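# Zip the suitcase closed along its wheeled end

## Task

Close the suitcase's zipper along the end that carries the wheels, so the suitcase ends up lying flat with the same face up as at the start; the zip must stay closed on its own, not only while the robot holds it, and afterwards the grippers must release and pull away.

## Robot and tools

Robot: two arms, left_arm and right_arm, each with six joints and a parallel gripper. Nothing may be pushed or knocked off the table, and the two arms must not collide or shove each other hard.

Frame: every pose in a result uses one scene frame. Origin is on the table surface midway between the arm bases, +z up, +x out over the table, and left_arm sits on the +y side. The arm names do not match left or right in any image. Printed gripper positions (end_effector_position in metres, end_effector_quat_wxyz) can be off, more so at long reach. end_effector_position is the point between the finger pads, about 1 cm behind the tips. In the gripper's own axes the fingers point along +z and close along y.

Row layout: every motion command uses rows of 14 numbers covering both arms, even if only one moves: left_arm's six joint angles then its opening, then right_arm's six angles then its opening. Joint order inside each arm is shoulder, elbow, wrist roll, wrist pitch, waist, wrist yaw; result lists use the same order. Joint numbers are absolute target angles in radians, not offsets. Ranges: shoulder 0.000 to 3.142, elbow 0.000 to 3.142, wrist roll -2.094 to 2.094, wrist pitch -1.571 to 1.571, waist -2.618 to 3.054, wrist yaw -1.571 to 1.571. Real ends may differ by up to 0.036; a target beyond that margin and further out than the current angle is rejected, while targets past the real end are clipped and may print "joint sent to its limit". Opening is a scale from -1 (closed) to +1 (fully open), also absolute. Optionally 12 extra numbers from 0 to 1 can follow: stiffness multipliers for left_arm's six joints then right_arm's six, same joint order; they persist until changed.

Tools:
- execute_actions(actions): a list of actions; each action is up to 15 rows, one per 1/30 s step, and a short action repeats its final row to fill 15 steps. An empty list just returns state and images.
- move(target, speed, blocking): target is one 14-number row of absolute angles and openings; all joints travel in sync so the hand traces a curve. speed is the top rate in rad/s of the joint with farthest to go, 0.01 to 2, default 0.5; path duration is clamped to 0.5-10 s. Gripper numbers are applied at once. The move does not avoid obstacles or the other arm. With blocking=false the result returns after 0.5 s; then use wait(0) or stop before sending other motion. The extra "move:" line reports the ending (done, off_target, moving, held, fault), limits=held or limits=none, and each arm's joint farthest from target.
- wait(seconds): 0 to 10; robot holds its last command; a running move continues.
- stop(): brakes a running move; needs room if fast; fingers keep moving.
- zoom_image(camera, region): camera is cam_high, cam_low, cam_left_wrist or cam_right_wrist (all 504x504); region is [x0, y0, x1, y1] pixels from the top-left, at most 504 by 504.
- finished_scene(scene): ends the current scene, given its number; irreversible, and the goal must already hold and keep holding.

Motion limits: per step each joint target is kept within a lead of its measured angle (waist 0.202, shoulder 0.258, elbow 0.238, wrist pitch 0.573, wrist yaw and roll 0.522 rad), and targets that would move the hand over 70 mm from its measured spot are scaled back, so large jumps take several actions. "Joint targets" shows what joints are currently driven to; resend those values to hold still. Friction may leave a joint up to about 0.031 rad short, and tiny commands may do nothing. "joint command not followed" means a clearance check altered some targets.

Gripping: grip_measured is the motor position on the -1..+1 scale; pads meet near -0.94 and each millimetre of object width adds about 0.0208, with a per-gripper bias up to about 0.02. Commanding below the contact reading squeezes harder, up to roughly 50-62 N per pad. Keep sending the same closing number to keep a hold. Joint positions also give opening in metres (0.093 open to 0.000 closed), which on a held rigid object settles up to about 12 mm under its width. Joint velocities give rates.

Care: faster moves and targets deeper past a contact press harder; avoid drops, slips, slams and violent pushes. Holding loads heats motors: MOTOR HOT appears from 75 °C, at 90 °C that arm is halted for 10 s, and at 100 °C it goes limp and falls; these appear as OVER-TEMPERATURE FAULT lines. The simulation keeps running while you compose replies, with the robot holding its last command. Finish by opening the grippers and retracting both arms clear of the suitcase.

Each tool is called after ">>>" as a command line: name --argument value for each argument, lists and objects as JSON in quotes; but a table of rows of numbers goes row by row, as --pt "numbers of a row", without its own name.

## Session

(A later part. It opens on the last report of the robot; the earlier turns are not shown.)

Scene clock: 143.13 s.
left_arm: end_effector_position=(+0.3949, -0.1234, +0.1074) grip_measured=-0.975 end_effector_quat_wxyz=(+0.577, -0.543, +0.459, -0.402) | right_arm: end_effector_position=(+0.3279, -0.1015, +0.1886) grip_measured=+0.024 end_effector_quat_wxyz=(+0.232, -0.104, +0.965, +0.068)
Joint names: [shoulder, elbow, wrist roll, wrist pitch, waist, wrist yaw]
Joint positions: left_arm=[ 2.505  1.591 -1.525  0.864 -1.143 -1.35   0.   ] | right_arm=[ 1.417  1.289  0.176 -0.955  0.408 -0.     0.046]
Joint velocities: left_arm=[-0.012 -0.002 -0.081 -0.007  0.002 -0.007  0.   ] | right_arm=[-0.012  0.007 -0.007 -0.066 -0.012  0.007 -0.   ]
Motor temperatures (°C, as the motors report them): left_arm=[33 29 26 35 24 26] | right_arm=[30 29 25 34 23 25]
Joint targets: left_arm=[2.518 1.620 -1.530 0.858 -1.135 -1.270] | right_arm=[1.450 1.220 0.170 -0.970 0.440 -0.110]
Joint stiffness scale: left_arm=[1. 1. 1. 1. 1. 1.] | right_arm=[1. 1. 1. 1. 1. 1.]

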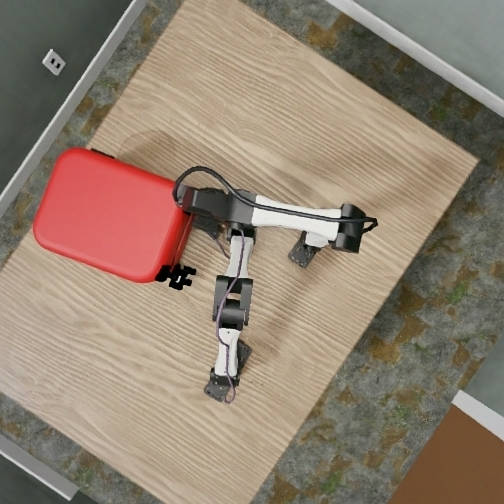

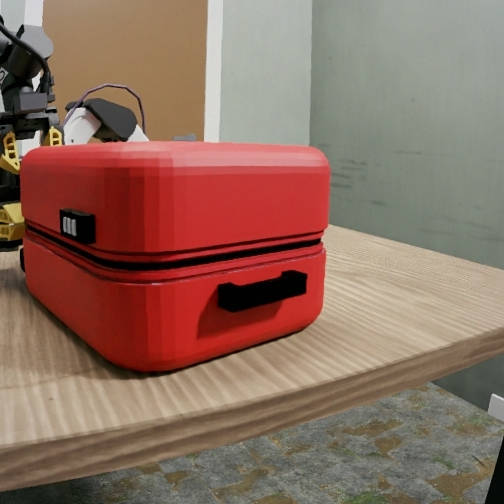

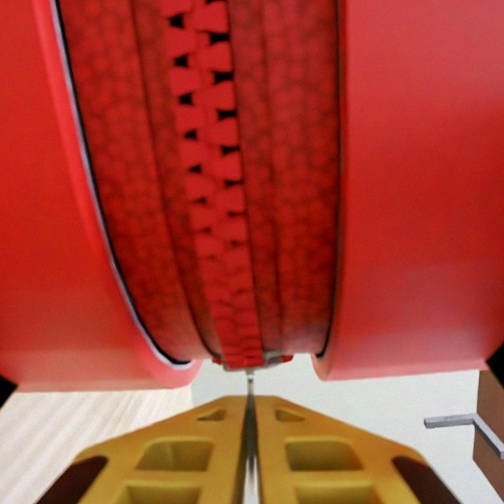

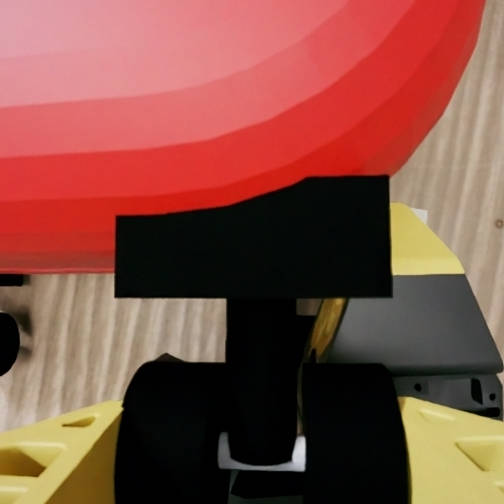

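>>> execute_actions --actions '[[[2.585,1.755,-1.53,0.79,-1.095,-1.39,-1, 1.44,1.22,0.17,-0.98,0.43,-0.07,-0.3]],[[2.65,1.885,-1.53,0.722,-1.068,-1.455,-1, 1.43,1.22,0.17,-0.99,0.42,-0.04,-0.3]]]'

Scene clock: 144.73 s.
left_arm: end_effector_position=(+0.4177, -0.1250, +0.1080) grip_measured=-0.975 end_effector_quat_wxyz=(+0.609, -0.576, +0.413, -0.357) | right_arm: end_effector_position=(+0.3336, -0.1002, +0.1890) grip_measured=+0.024 end_effector_quat_wxyz=(+0.245, -0.104, +0.961, +0.069)
Joint names: [shoulder, elbow, wrist roll, wrist pitch, waist, wrist yaw]
Joint positions: left_arm=[ 2.638  1.862 -1.526  0.73  -1.114 -1.481  0.   ] | right_arm=[ 1.416  1.278  0.175 -0.917  0.408  0.005  0.046]
Joint velocities: left_arm=[-0.012 -0.002  0.022 -0.037 -0.017 -0.022  0.   ] | right_arm=[ 0.002 -0.002  0.022  0.095 -0.002 -0.022 -0.001]
Motor temperatures (°C, as the motors report them): left_arm=[34 30 26 35 24 26] | right_arm=[30 29 25 34 23 25]
Joint targets: left_arm=[2.650 1.885 -1.530 0.722 -1.068 -1.455] | right_arm=[1.430 1.220 0.170 -0.990 0.420 -0.040]
Joint stiffness scale: left_arm=[1. 1. 1. 1. 1. 1.] | right_arm=[1. 1. 1. 1. 1. 1.]

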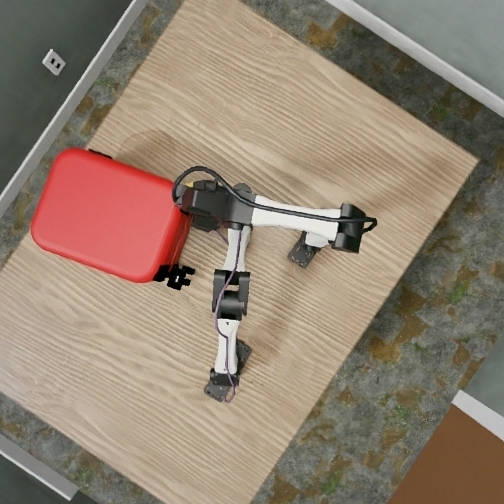

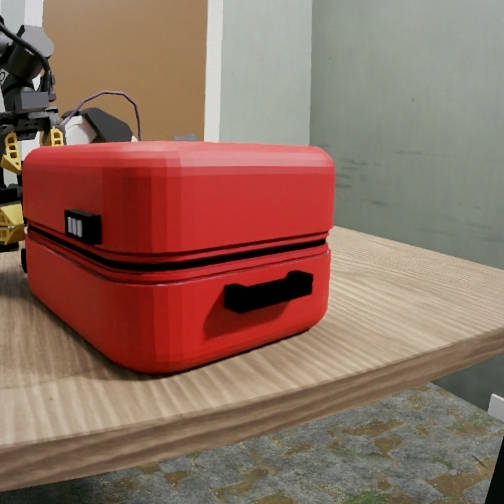

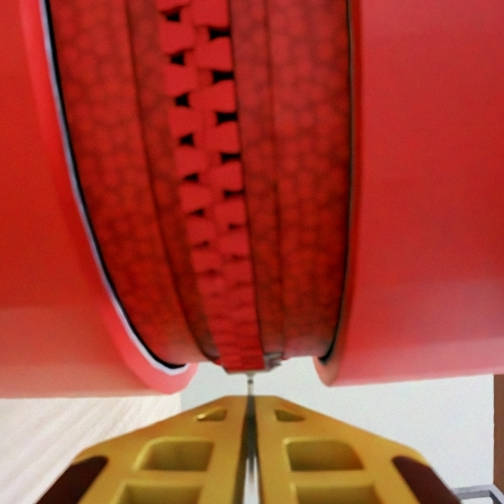

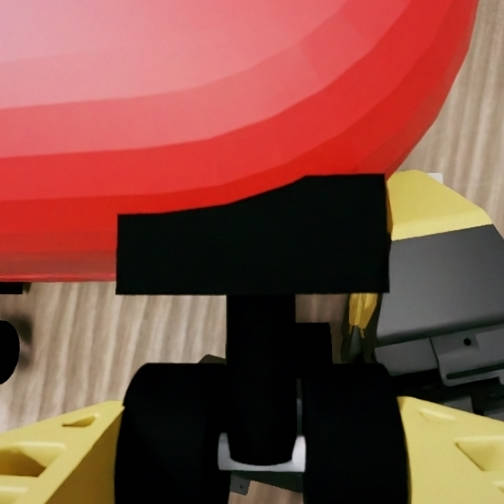

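>>> zoom_image --camera "cam_low" --region '[0,190,90,280]'

Region (0, 190, 90, 280) of cam_low's 504x504 image, scaled by 5.600, with more detail than that image has.

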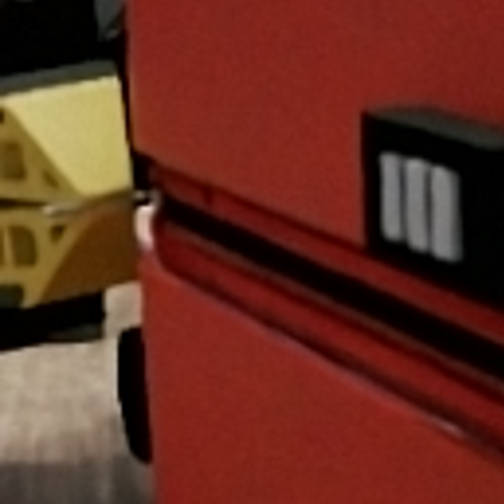

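>>> execute_actions --actions '[[[2.69,1.965,-1.53,0.68,-1.045,-1.475,-1, 1.42,1.22,0.17,-1.10,0.415,-0.02,-0.3]],[[2.735,2.055,-1.53,0.633,-1.02,-1.50,-1, 1.41,1.22,0.17,-1.13,0.41,-0.01,-0.3]]]'

>>> zoom_image --camera "cam_low" --region '[0,190,90,280]'

Scene clock: 146.07 s.
left_arm: end_effector_position=(+0.4364, -0.1259, +0.1081) grip_measured=-0.975 end_effector_quat_wxyz=(+0.619, -0.589, +0.393, -0.340) | right_arm: end_effector_position=(+0.3328, -0.1008, +0.1889) grip_measured=+0.024 end_effector_quat_wxyz=(+0.244, -0.104, +0.962, +0.068)
Joint names: [shoulder, elbow, wrist roll, wrist pitch, waist, wrist yaw]
Joint positions: left_arm=[ 2.722  2.034 -1.526  0.646 -1.087 -1.515  0.   ] | right_arm=[ 1.415  1.278  0.175 -0.921  0.408  0.006  0.046]
Joint velocities: left_arm=[-0.007 -0.007 -0.022  0.007  0.017 -0.051  0.   ] | right_arm=[ 0.012  0.007  0.037  0.037  0.007 -0.007  0.   ]
Motor temperatures (°C, as the motors report them): left_arm=[34 30 26 35 24 26] | right_arm=[30 29 25 34 23 24]
Joint targets: left_arm=[2.735 2.055 -1.530 0.633 -1.020 -1.500] | right_arm=[1.410 1.220 0.170 -1.130 0.410 -0.010]
Joint stiffness scale: left_arm=[1. 1. 1. 1. 1. 1.] | right_arm=[1. 1. 1. 1. 1. 1.]

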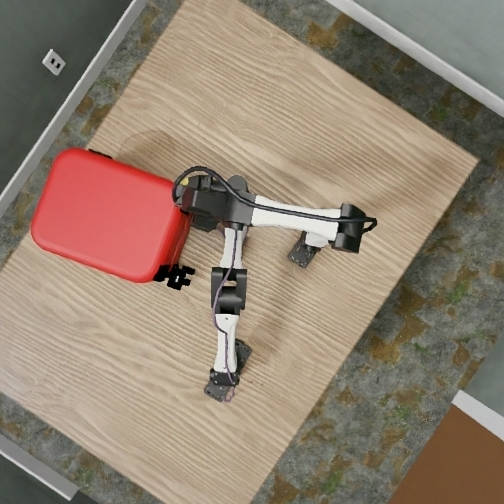

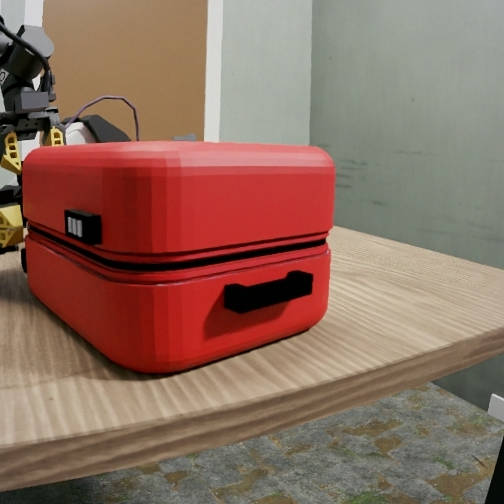

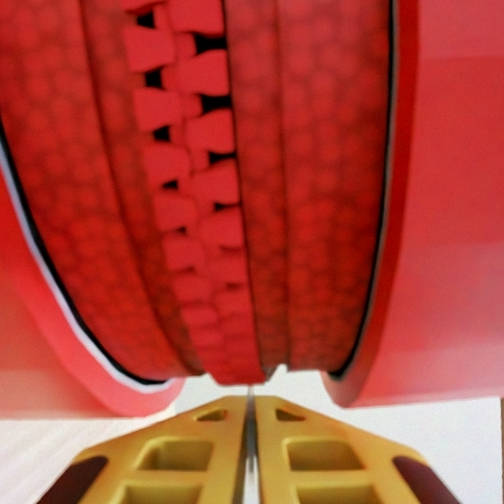

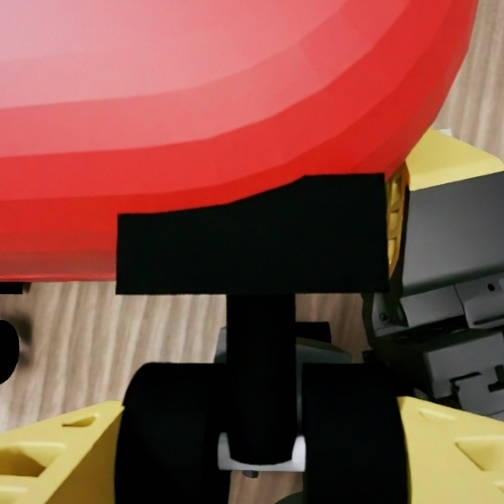

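Region (0, 190, 90, 280) of cam_low's 504x504 image, scaled by 5.600, with more detail than that image has.

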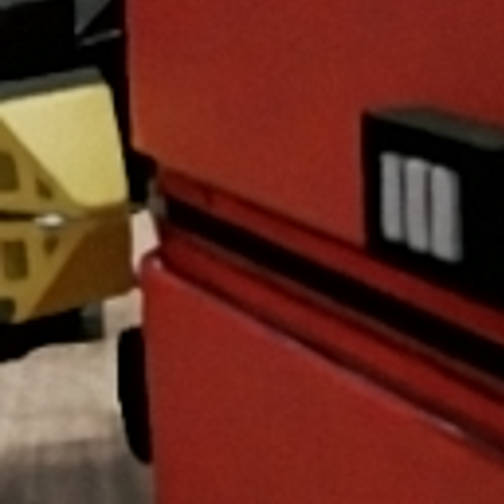

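>>> execute_actions --actions '[[[2.757,2.10,-1.53,0.607,-0.995,-1.485,-1, 1.41,1.22,0.17,-1.15,0.41,-0.01,-0.3]],[[2.778,2.147,-1.53,0.58,-0.968,-1.47,-1, 1.41,1.22,0.17,-1.16,0.41,-0.01,-0.3]]]'

>>> zoom_image --camera "cam_low" --region '[0,190,90,280]'

Scene clock: 147.53 s.
left_arm: end_effector_position=(+0.4562, -0.1229, +0.1083) grip_measured=-0.975 end_effector_quat_wxyz=(+0.620, -0.591, +0.390, -0.337) | right_arm: end_effector_position=(+0.3329, -0.1006, +0.1890) grip_measured=+0.024 end_effector_quat_wxyz=(+0.244, -0.105, +0.962, +0.068)
Joint names: [shoulder, elbow, wrist roll, wrist pitch, waist, wrist yaw]
Joint positions: left_arm=[ 2.766  2.126 -1.53   0.594 -1.055 -1.493  0.   ] | right_arm=[ 1.415  1.278  0.173 -0.92   0.408  0.006  0.046]
Joint velocities: left_arm=[-0.007 -0.007  0.051  0.051 -0.022 -0.037  0.   ] | right_arm=[-0.002  0.002 -0.022 -0.037  0.002  0.007 -0.   ]
Motor temperatures (°C, as the motors report them): left_arm=[36 30 26 35 25 26] | right_arm=[30 29 25 34 23 24]
Joint targets: left_arm=[2.778 2.147 -1.530 0.580 -0.968 -1.470] | right_arm=[1.410 1.220 0.170 -1.160 0.410 -0.010]
Joint stiffness scale: left_arm=[1. 1. 1. 1. 1. 1.] | right_arm=[1. 1. 1. 1. 1. 1.]

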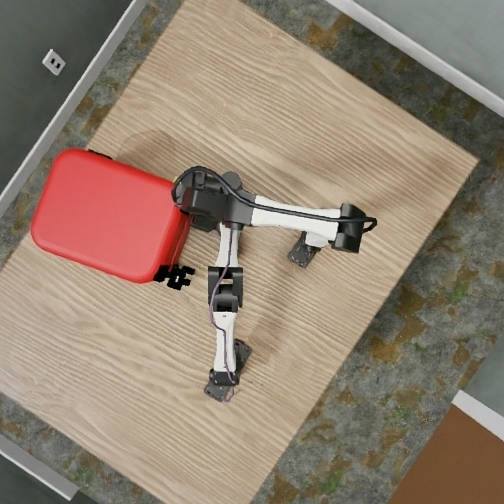

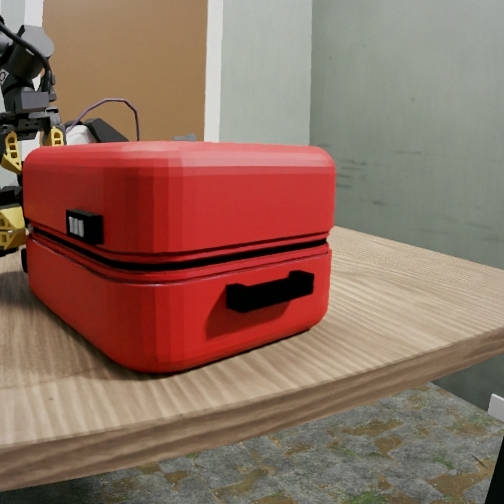

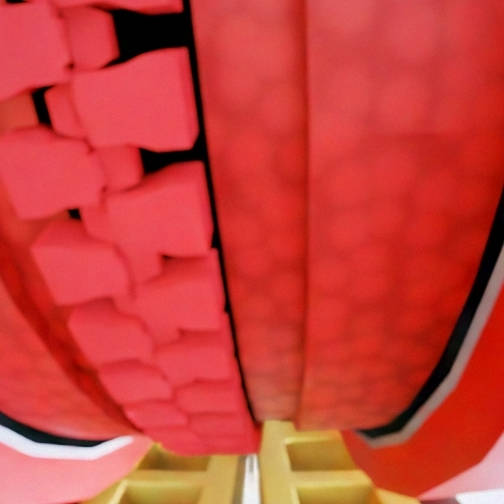

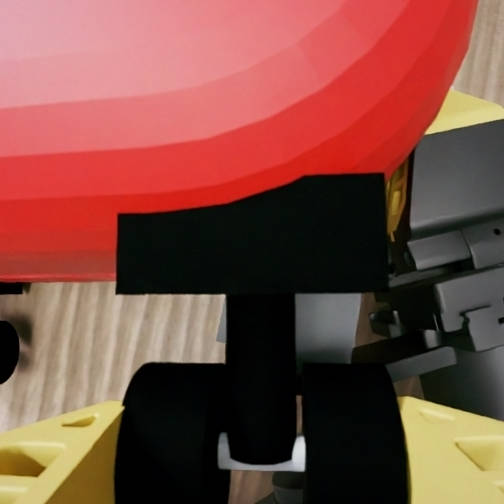

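Region (0, 190, 90, 280) of cam_low's 504x504 image, scaled by 5.600, with more detail than that image has.

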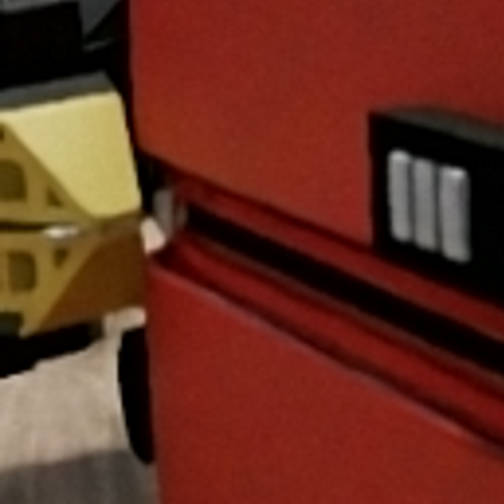

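>>> execute_actions --actions '[[[2.835,2.265,-1.53,0.52,-0.96,-1.52,-1, 1.41,1.22,0.17,-1.16,0.41,-0.01,-0.3]],[[2.895,2.39,-1.53,0.455,-0.94,-1.555,-1, 1.41,1.22,0.17,-1.17,0.41,-0.01,-0.3]]]'

>>> zoom_image --camera "cam_low" --region '[0,190,90,280]'

Scene clock: 149.20 s.
left_arm: end_effector_position=(+0.4655, -0.1195, +0.1091) grip_measured=-0.975 end_effector_quat_wxyz=(+0.635, -0.613, +0.351, -0.311) | right_arm: end_effector_position=(+0.3336, -0.1001, +0.1895) grip_measured=+0.024 end_effector_quat_wxyz=(+0.246, -0.106, +0.961, +0.069)
Joint names: [shoulder, elbow, wrist roll, wrist pitch, waist, wrist yaw]
Joint positions: left_arm=[ 2.884  2.366 -1.542  0.482 -1.039 -1.582  0.   ] | right_arm=[ 1.415  1.278  0.17  -0.917  0.408  0.005  0.046]
Joint velocities: left_arm=[-0.002 -0.002 -0.022 -0.022 -0.002  0.022  0.   ] | right_arm=[-0.017 -0.007  0.007  0.037 -0.002 -0.037 -0.   ]
Motor temperatures (°C, as the motors report them): left_arm=[37 31 26 35 25 25] | right_arm=[30 29 25 33 23 24]
Joint targets: left_arm=[2.895 2.390 -1.530 0.455 -0.940 -1.555] | right_arm=[1.410 1.220 0.170 -1.170 0.410 -0.010]
Joint stiffness scale: left_arm=[1. 1. 1. 1. 1. 1.] | right_arm=[1. 1. 1. 1. 1. 1.]

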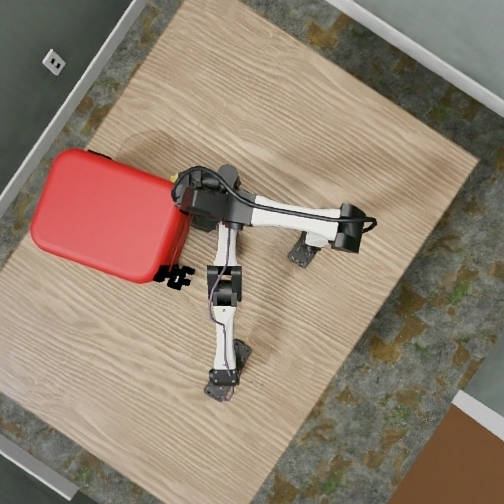

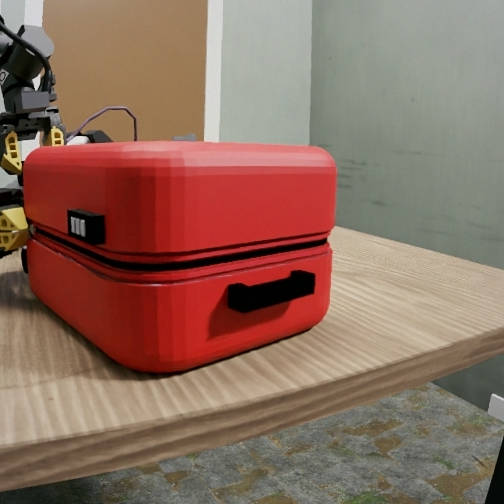

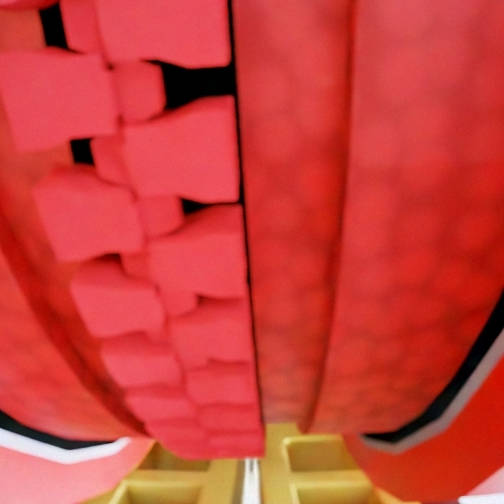

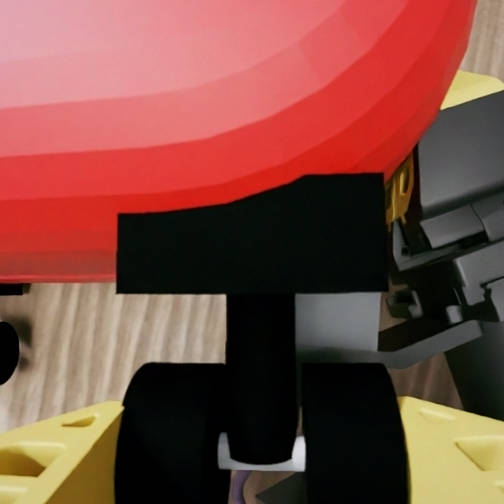

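Region (0, 190, 90, 280) of cam_low's 504x504 image, scaled by 5.600, with more detail than that image has.

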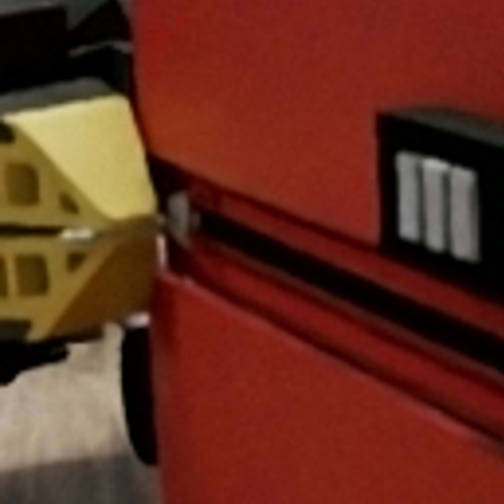

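>>> zoom_image --camera "cam_low" --region '[22,215,62,250]'

Region (22, 215, 62, 250) of cam_low's 504x504 image, scaled by 12.600, with more detail than that image has; it fills the top 441 rows of this view, and the rest is white.

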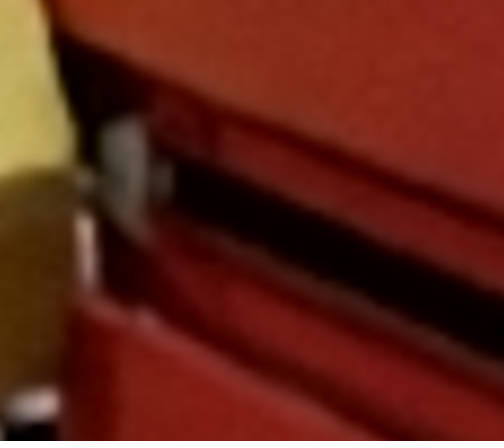

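>>> execute_actions --actions '[[[2.89,2.38,-1.53,0.47,-1.03,-1.57,-1, 1.42,1.25,0.17,-0.98,0.41,0,-0.3]],[[2.89,2.38,-1.53,0.47,-1.05,-1.57,-0.6, 1.42,1.28,0.17,-0.93,0.41,0,-0.3]],[[2.89,2.38,-1.53,0.47,-1.09,-1.52,-0.6, 1.42,1.28,0.17,-0.92,0.41,0,0.8]]]'

Scene clock: 151.97 s.
left_arm: end_effector_position=(+0.4487, -0.1500, +0.1086) grip_measured=-0.602 end_effector_quat_wxyz=(+0.619, -0.594, +0.384, -0.340) | right_arm: end_effector_position=(+0.3347, -0.0997, +0.1901) grip_measured=+0.798 end_effector_quat_wxyz=(+0.249, -0.106, +0.960, +0.069)
Joint names: [shoulder, elbow, wrist roll, wrist pitch, waist, wrist yaw]
Joint positions: left_arm=[ 2.884  2.366 -1.537  0.48  -1.09  -1.532  0.016] | right_arm=[ 1.415  1.278  0.171 -0.911  0.408  0.005  0.084]
Joint velocities: left_arm=[ 0.002 -0.002 -0.007 -0.007 -0.007  0.007 -0.001] | right_arm=[-0.017  0.012  0.037 -0.022 -0.007 -0.007 -0.001]
Motor temperatures (°C, as the motors report them): left_arm=[39 31 26 34 25 25] | right_arm=[30 29 25 33 23 24]
Joint targets: left_arm=[2.890 2.380 -1.530 0.470 -1.090 -1.520] | right_arm=[1.420 1.280 0.170 -0.920 0.410 0.000]
Joint stiffness scale: left_arm=[1. 1. 1. 1. 1. 1.] | right_arm=[1. 1. 1. 1. 1. 1.]

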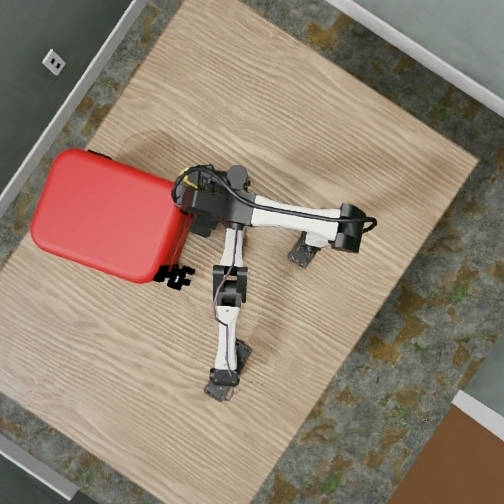

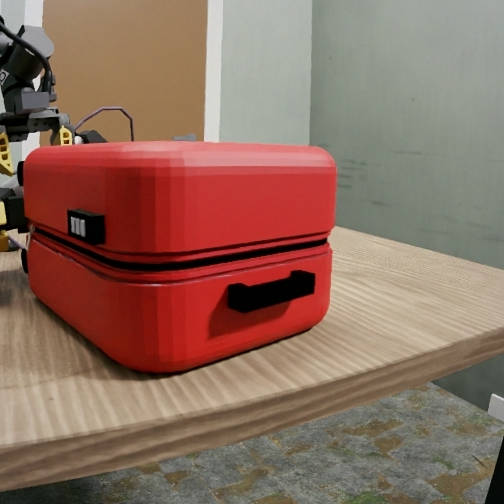

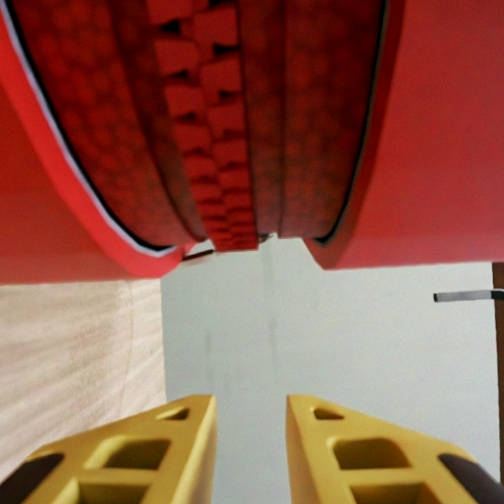

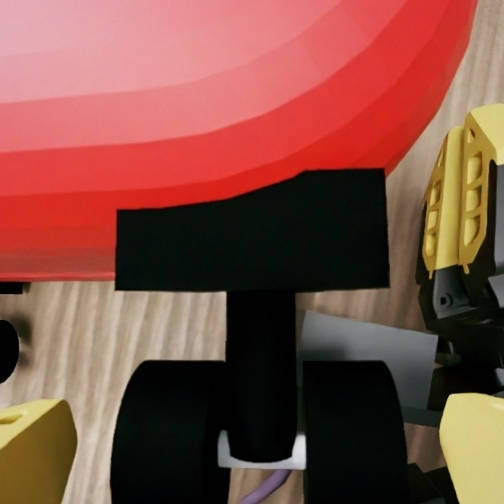

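>>> move --target '[2.89,2.38,-1.53,0.47,-1.18,-1.52,-0.6, 1.50,1.75,0.17,-1.25,0.41,0,0.8]' --speed 0.8

>>> move --target '[2.89,2.38,-1.53,0.47,-1.28,-1.52,-0.6, 1.3,1.3,0,-0.1,-0.9,-1.0,-0.4]' --speed 1.3

Scene clock: 154.73 s.
left_arm: end_effector_position=(+0.4103, -0.1873, +0.1086) grip_measured=-0.602 end_effector_quat_wxyz=(+0.604, -0.577, +0.410, -0.367) | right_arm: end_effector_position=(+0.3367, -0.0989, +0.2931) grip_measured=+0.799 end_effector_quat_wxyz=(+0.276, -0.105, +0.952, +0.077)
Joint names: [shoulder, elbow, wrist roll, wrist pitch, waist, wrist yaw]
Joint positions: left_arm=[ 2.884  2.366 -1.537  0.48  -1.176 -1.53   0.016] | right_arm=[ 1.485  1.736  0.171 -1.24   0.408  0.005  0.084]
Joint velocities: left_arm=[-0.007  0.002 -0.037  0.022 -0.017  0.037  0.001] | right_arm=[-0.002 -0.027 -0.007 -0.022 -0.002 -0.051 -0.   ]
Motor temperatures (°C, as the motors report them): left_arm=[41 31 26 34 25 25] | right_arm=[30 29 25 33 23 24]
Joint targets: left_arm=[2.890 2.380 -1.530 0.470 -1.180 -1.520] | right_arm=[1.500 1.750 0.170 -1.250 0.410 -0.000]
Joint stiffness scale: left_arm=[1. 1. 1. 1. 1. 1.] | right_arm=[1. 1. 1. 1. 1. 1.]
move: done; limits=none; left_arm: farthest joint: the elbow, 0.014 radians from its target (0.014 radians at the start); right_arm: farthest joint: the shoulder, 0.015 radians from its target (0.085 radians at the start)

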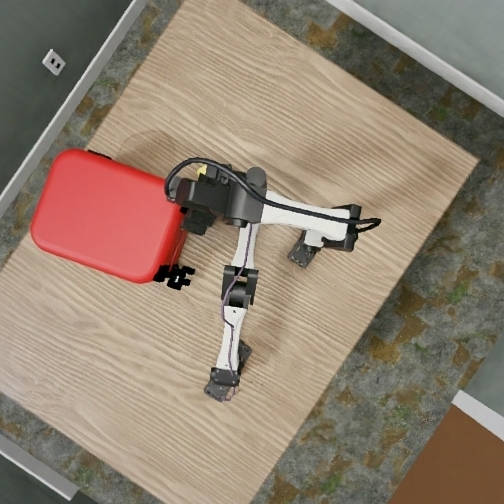

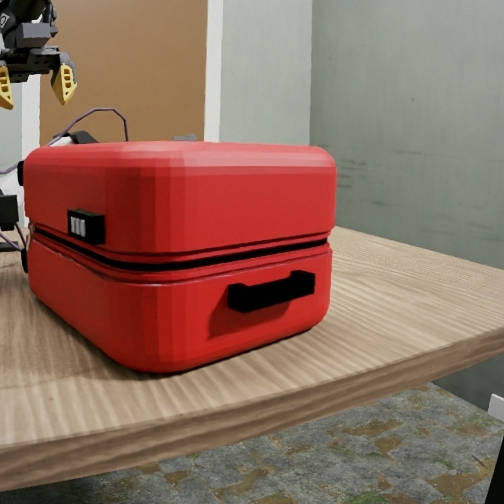

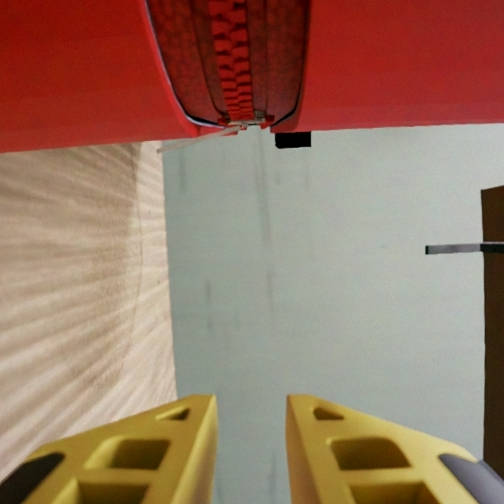

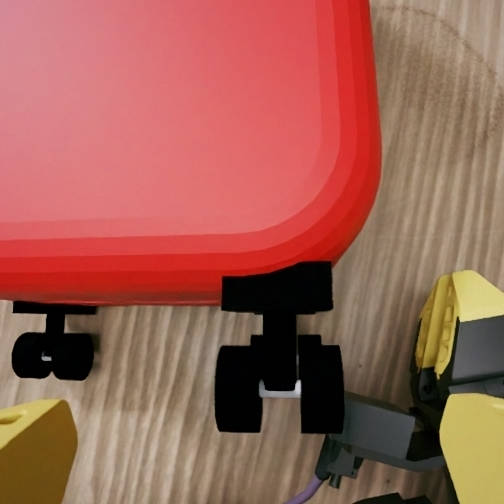

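Scene clock: 156.70 s.
left_arm: end_effector_position=(+0.3634, -0.2247, +0.1086) grip_measured=-0.602 end_effector_quat_wxyz=(+0.585, -0.556, +0.438, -0.396) | right_arm: end_effector_position=(+0.3446, -0.4333, +0.4121) grip_measured=-0.398 end_effector_quat_wxyz=(+0.684, +0.004, +0.727, +0.061)
Joint names: [shoulder, elbow, wrist roll, wrist pitch, waist, wrist yaw]
Joint positions: left_arm=[ 2.884  2.366 -1.537  0.48  -1.273 -1.53   0.016] | right_arm=[ 1.315  1.318  0.005 -0.109 -0.894 -0.99   0.026]
Joint velocities: left_arm=[-0.027  0.002 -0.037 -0.051 -0.012  0.037 -0.   ] | right_arm=[ 0.012  0.002  0.007 -0.037 -0.002  0.022 -0.001]
Motor temperatures (°C, as the motors report them): left_arm=[42 32 26 34 25 25] | right_arm=[30 30 25 34 23 24]
Joint targets: left_arm=[2.890 2.380 -1.530 0.470 -1.280 -1.520] | right_arm=[1.300 1.300 -0.000 -0.100 -0.900 -1.000]
Joint stiffness scale: left_arm=[1. 1. 1. 1. 1. 1.] | right_arm=[1. 1. 1. 1. 1. 1.]
move: done; limits=none; left_arm: farthest joint: the elbow, 0.014 radians from its target (0.014 radians at the start); right_arm: farthest joint: the elbow, 0.018 radians from its target (0.436 radians at the start)

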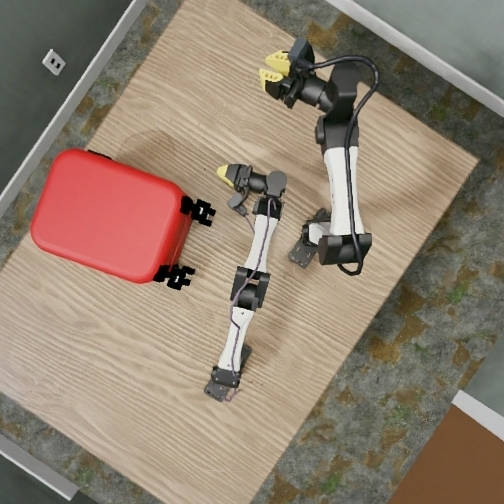

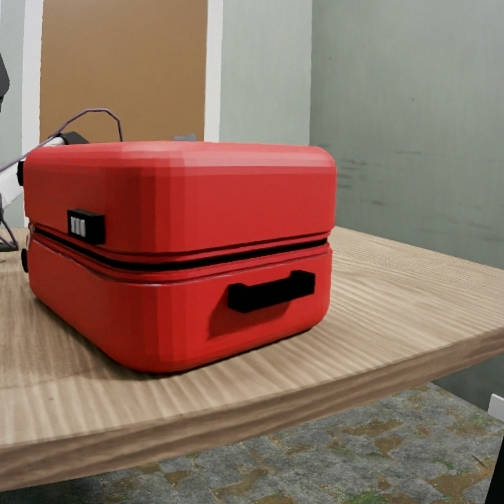

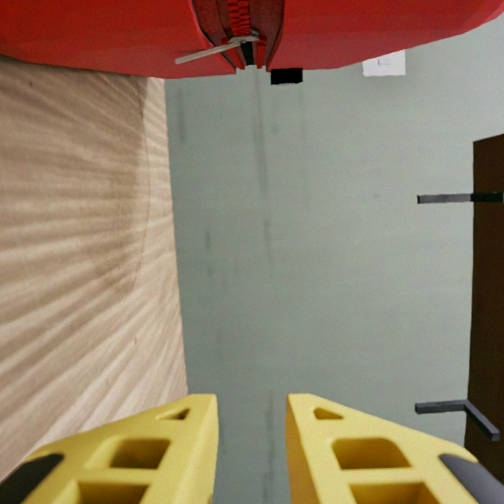

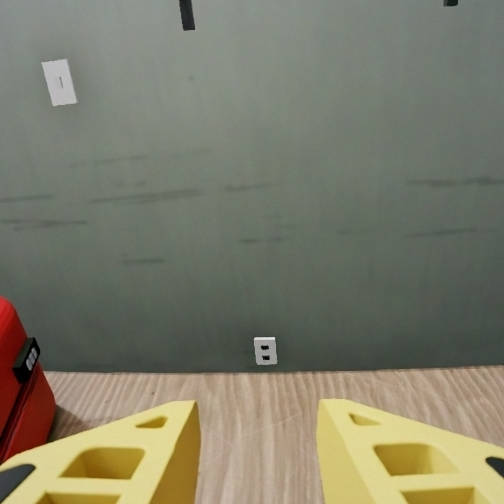

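>>> move --target '[2.5,2.2,-0.6,0.35,-1.27,-1.5,0.2, 1.3,1.3,0,-0.1,-0.9,-1.0,-0.4]' --speed 1.2

>>> move --target '[2.02,1.465,0.01,0.57,-1.22,-1.405,0.85, 1.3,1.3,0,-0.1,-0.9,-1.0,-0.4]' --speed 1.0

Scene clock: 159.43 s.
left_arm: end_effector_position=(+0.3530, -0.1967, +0.2613) grip_measured=+0.198 end_effector_quat_wxyz=(+0.695, -0.329, +0.624, -0.137) | right_arm: end_effector_position=(+0.3445, -0.4332, +0.4122) grip_measured=-0.398 end_effector_quat_wxyz=(+0.684, +0.003, +0.727, +0.061)
Joint names: [shoulder, elbow, wrist roll, wrist pitch, waist, wrist yaw]
Joint positions: left_arm=[ 2.51   2.215 -0.608  0.367 -1.273 -1.511  0.055] | right_arm=[ 1.315  1.318  0.005 -0.109 -0.894 -0.991  0.026]
Joint velocities: left_arm=[-0.007 -0.007  0.022 -0.066  0.012 -0.081 -0.001] | right_arm=[-0.017  0.002  0.022  0.007 -0.007 -0.007  0.   ]
Motor temperatures (°C, as the motors report them): left_arm=[44 32 26 34 25 25] | right_arm=[30 30 25 35 23 24]
Joint targets: left_arm=[2.500 2.200 -0.600 0.350 -1.270 -1.500] | right_arm=[1.300 1.300 0.000 -0.100 -0.900 -1.000]
Joint stiffness scale: left_arm=[1. 1. 1. 1. 1. 1.] | right_arm=[1. 1. 1. 1. 1. 1.]
move: done; limits=none; left_arm: farthest joint: the wrist pitch, 0.017 radians from its target (0.130 radians at the start); right_arm: farthest joint: the elbow, 0.018 radians from its target (0.018 radians at the start)

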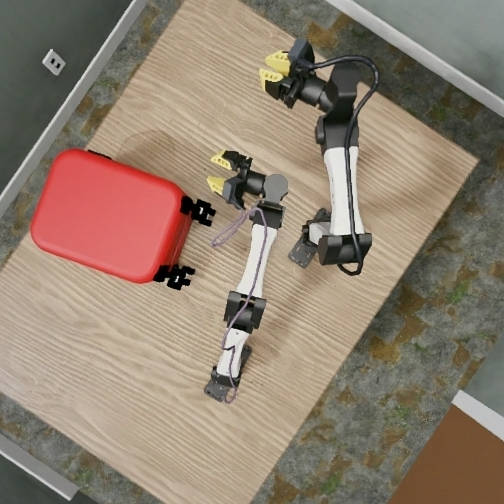

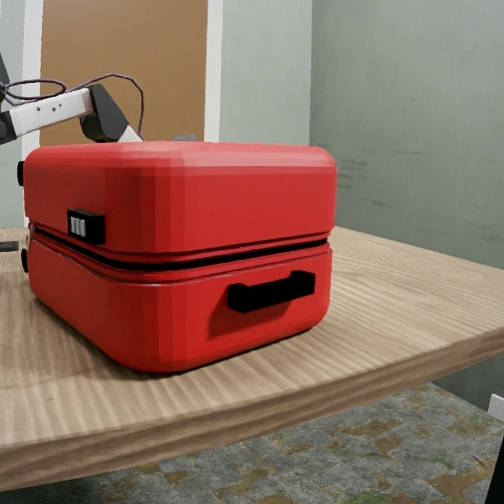

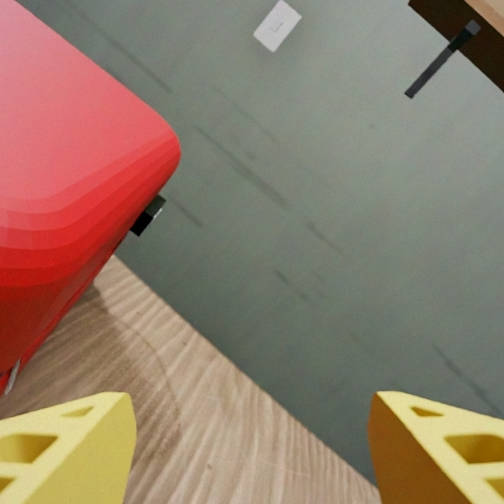

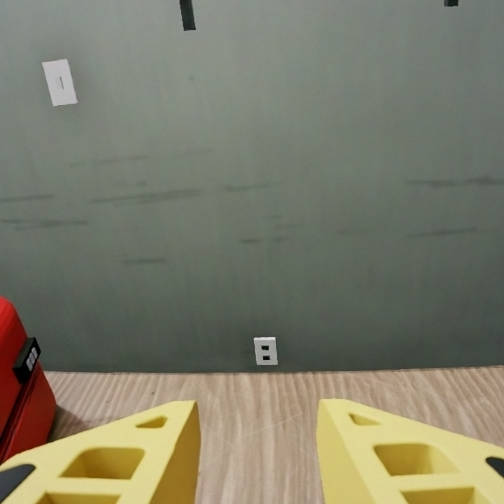

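Scene clock: 161.10 s.
left_arm: end_effector_position=(+0.3369, -0.0988, +0.2694) grip_measured=+0.848 end_effector_quat_wxyz=(+0.702, -0.081, +0.703, +0.086) | right_arm: end_effector_position=(+0.3445, -0.4331, +0.4122) grip_measured=-0.398 end_effector_quat_wxyz=(+0.684, +0.003, +0.727, +0.061)
Joint names: [shoulder, elbow, wrist roll, wrist pitch, waist, wrist yaw]
Joint positions: left_arm=[ 2.039  1.481  0.001  0.553 -1.23  -1.416  0.086] | right_arm=[ 1.315  1.318  0.005 -0.109 -0.894 -0.992  0.026]
Joint velocities: left_arm=[-0.012 -0.007 -0.022 -0.022 -0.007 -0.007  0.   ] | right_arm=[ 0.002  0.017  0.022  0.007 -0.007 -0.037 -0.   ]
Motor temperatures (°C, as the motors report them): left_arm=[45 32 26 34 25 25] | right_arm=[30 30 25 35 23 24]
Joint targets: left_arm=[2.020 1.465 0.010 0.570 -1.220 -1.405] | right_arm=[1.300 1.300 0.000 -0.100 -0.900 -1.000]
Joint stiffness scale: left_arm=[1. 1. 1. 1. 1. 1.] | right_arm=[1. 1. 1. 1. 1. 1.]
move: done; limits=none; left_arm: farthest joint: the shoulder, 0.019 radians from its target (0.490 radians at the start); right_arm: farthest joint: the elbow, 0.018 radians from its target (0.018 radians at the start)

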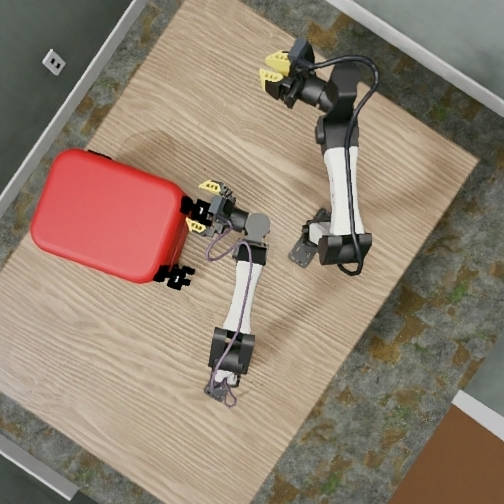

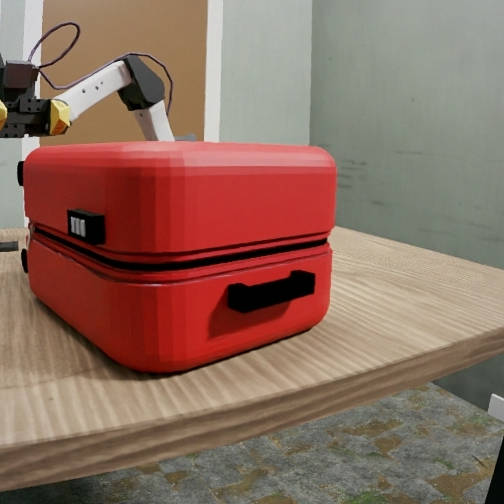

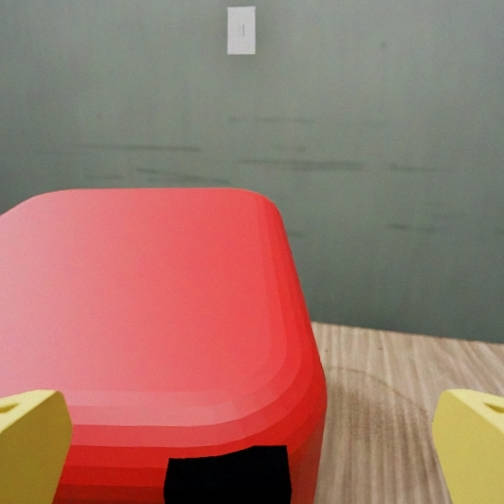

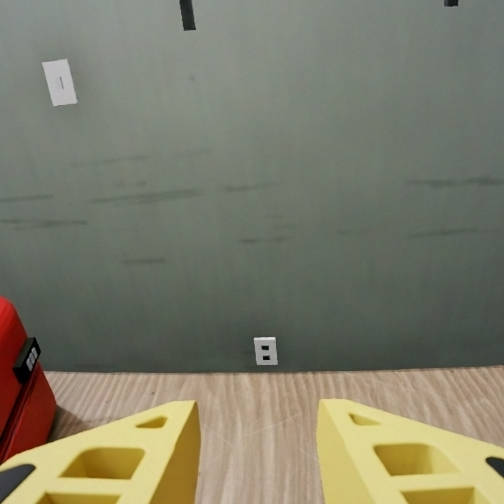

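>>> move --target '[2.163,1.277,0.01,0.865,-1.235,-1.41,0.85, 2.30,1.085,0,1.20,-0.30,-1.46,-0.4]' --speed 0.9

Scene clock: 163.73 s.
left_arm: end_effector_position=(+0.3334, -0.0904, +0.1892) grip_measured=+0.848 end_effector_quat_wxyz=(+0.701, -0.081, +0.703, +0.086) | right_arm: end_effector_position=(+0.4739, -0.2091, +0.1017) grip_measured=-0.399 end_effector_quat_wxyz=(+0.592, -0.374, +0.601, +0.386)
Joint names: [shoulder, elbow, wrist roll, wrist pitch, waist, wrist yaw]
Joint positions: left_arm=[ 2.145  1.291  0.002  0.848 -1.23  -1.416  0.086] | right_arm=[ 2.299  1.093  0.005  1.19  -0.301 -1.451  0.026]
Joint velocities: left_arm=[-0.012  0.002 -0.081  0.037 -0.012 -0.007 -0.   ] | right_arm=[ 0.012 -0.002  0.022 -0.022  0.007 -0.051 -0.002]
Motor temperatures (°C, as the motors report them): left_arm=[45 32 26 34 25 25] | right_arm=[31 30 25 35 23 23]
Joint targets: left_arm=[2.163 1.277 0.010 0.865 -1.235 -1.410] | right_arm=[2.300 1.085 0.000 1.200 -0.300 -1.460]
Joint stiffness scale: left_arm=[1. 1. 1. 1. 1. 1.] | right_arm=[1. 1. 1. 1. 1. 1.]
move: done; limits=none; left_arm: farthest joint: the shoulder, 0.018 radians from its target (0.124 radians at the start); right_arm: farthest joint: the wrist pitch, 0.010 radians from its target (1.309 radians at the start)

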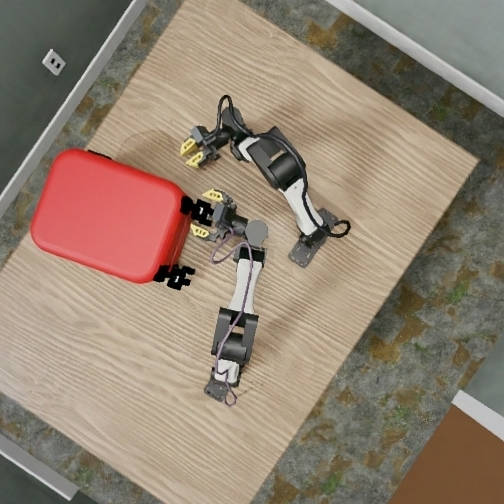

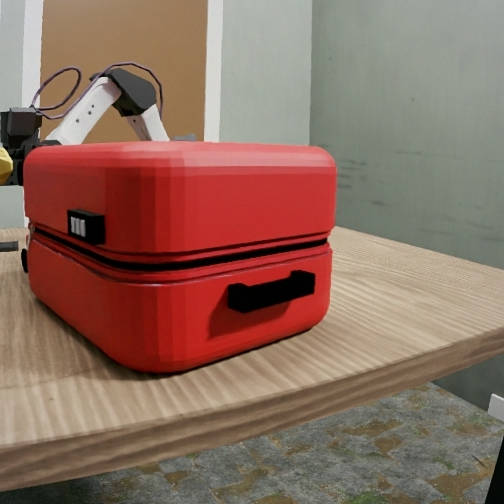

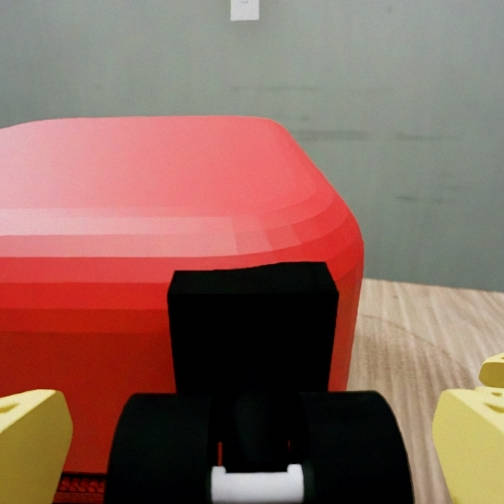

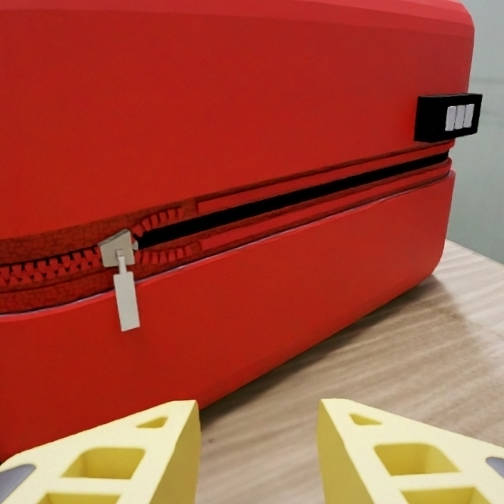

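>>> execute_actions --actions '[[[2.16,1.28,0.01,0.86,-1.235,-1.41,0.3, 2.285,1.11,0,1.19,-0.23,-1.46,-0.45]],[[2.16,1.28,0.01,0.86,-1.235,-1.41,-0.3, 2.28,1.11,0,1.19,-0.165,-1.46,-0.45]]]'

Scene clock: 165.13 s.
left_arm: end_effector_position=(+0.3335, -0.0911, +0.1893) grip_measured=+0.040 end_effector_quat_wxyz=(+0.702, -0.080, +0.703, +0.085) | right_arm: end_effector_position=(+0.4659, -0.1455, +0.1017) grip_measured=-0.449 end_effector_quat_wxyz=(+0.564, -0.415, +0.573, +0.426)
Joint names: [shoulder, elbow, wrist roll, wrist pitch, waist, wrist yaw]
Joint positions: left_arm=[ 2.145  1.291  0.002  0.849 -1.23  -1.412  0.047] | right_arm=[ 2.299  1.093  0.005  1.191 -0.163 -1.453  0.024]
Joint velocities: left_arm=[ 0.002  0.027 -0.022  0.022 -0.012  0.022  0.001] | right_arm=[-0.017  0.012  0.007  0.007 -0.007  0.007  0.   ]
Motor temperatures (°C, as the motors report them): left_arm=[45 32 26 34 25 25] | right_arm=[32 30 25 35 23 23]
Joint targets: left_arm=[2.160 1.280 0.010 0.860 -1.235 -1.410] | right_arm=[2.280 1.110 0.000 1.190 -0.165 -1.460]
Joint stiffness scale: left_arm=[1. 1. 1. 1. 1. 1.] | right_arm=[1. 1. 1. 1. 1. 1.]

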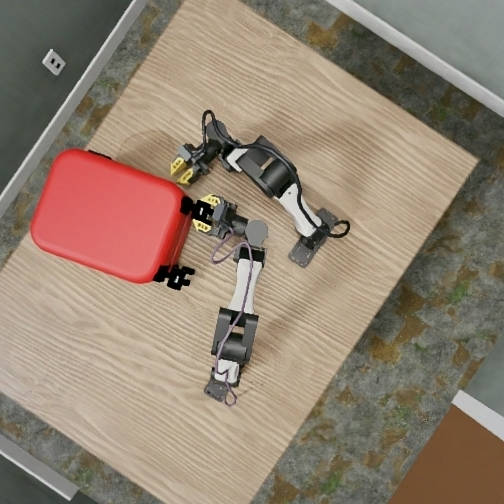

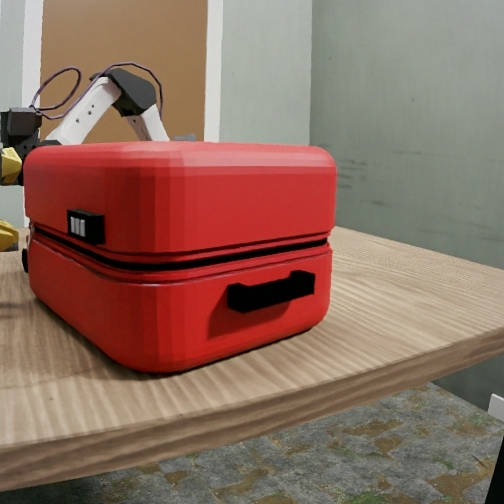

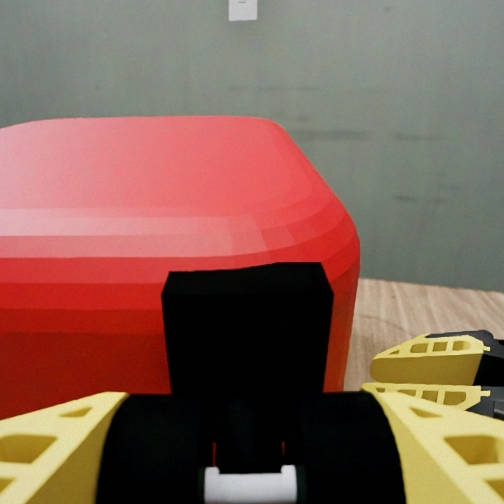

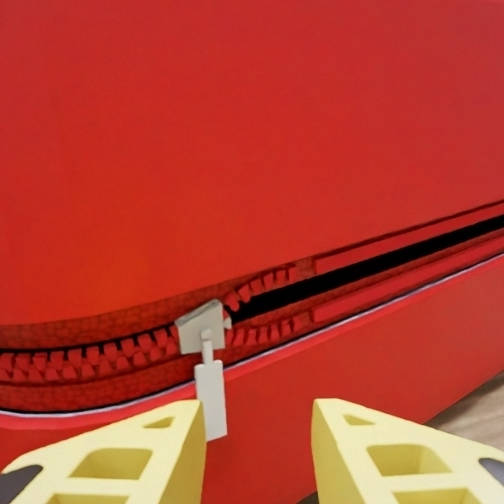

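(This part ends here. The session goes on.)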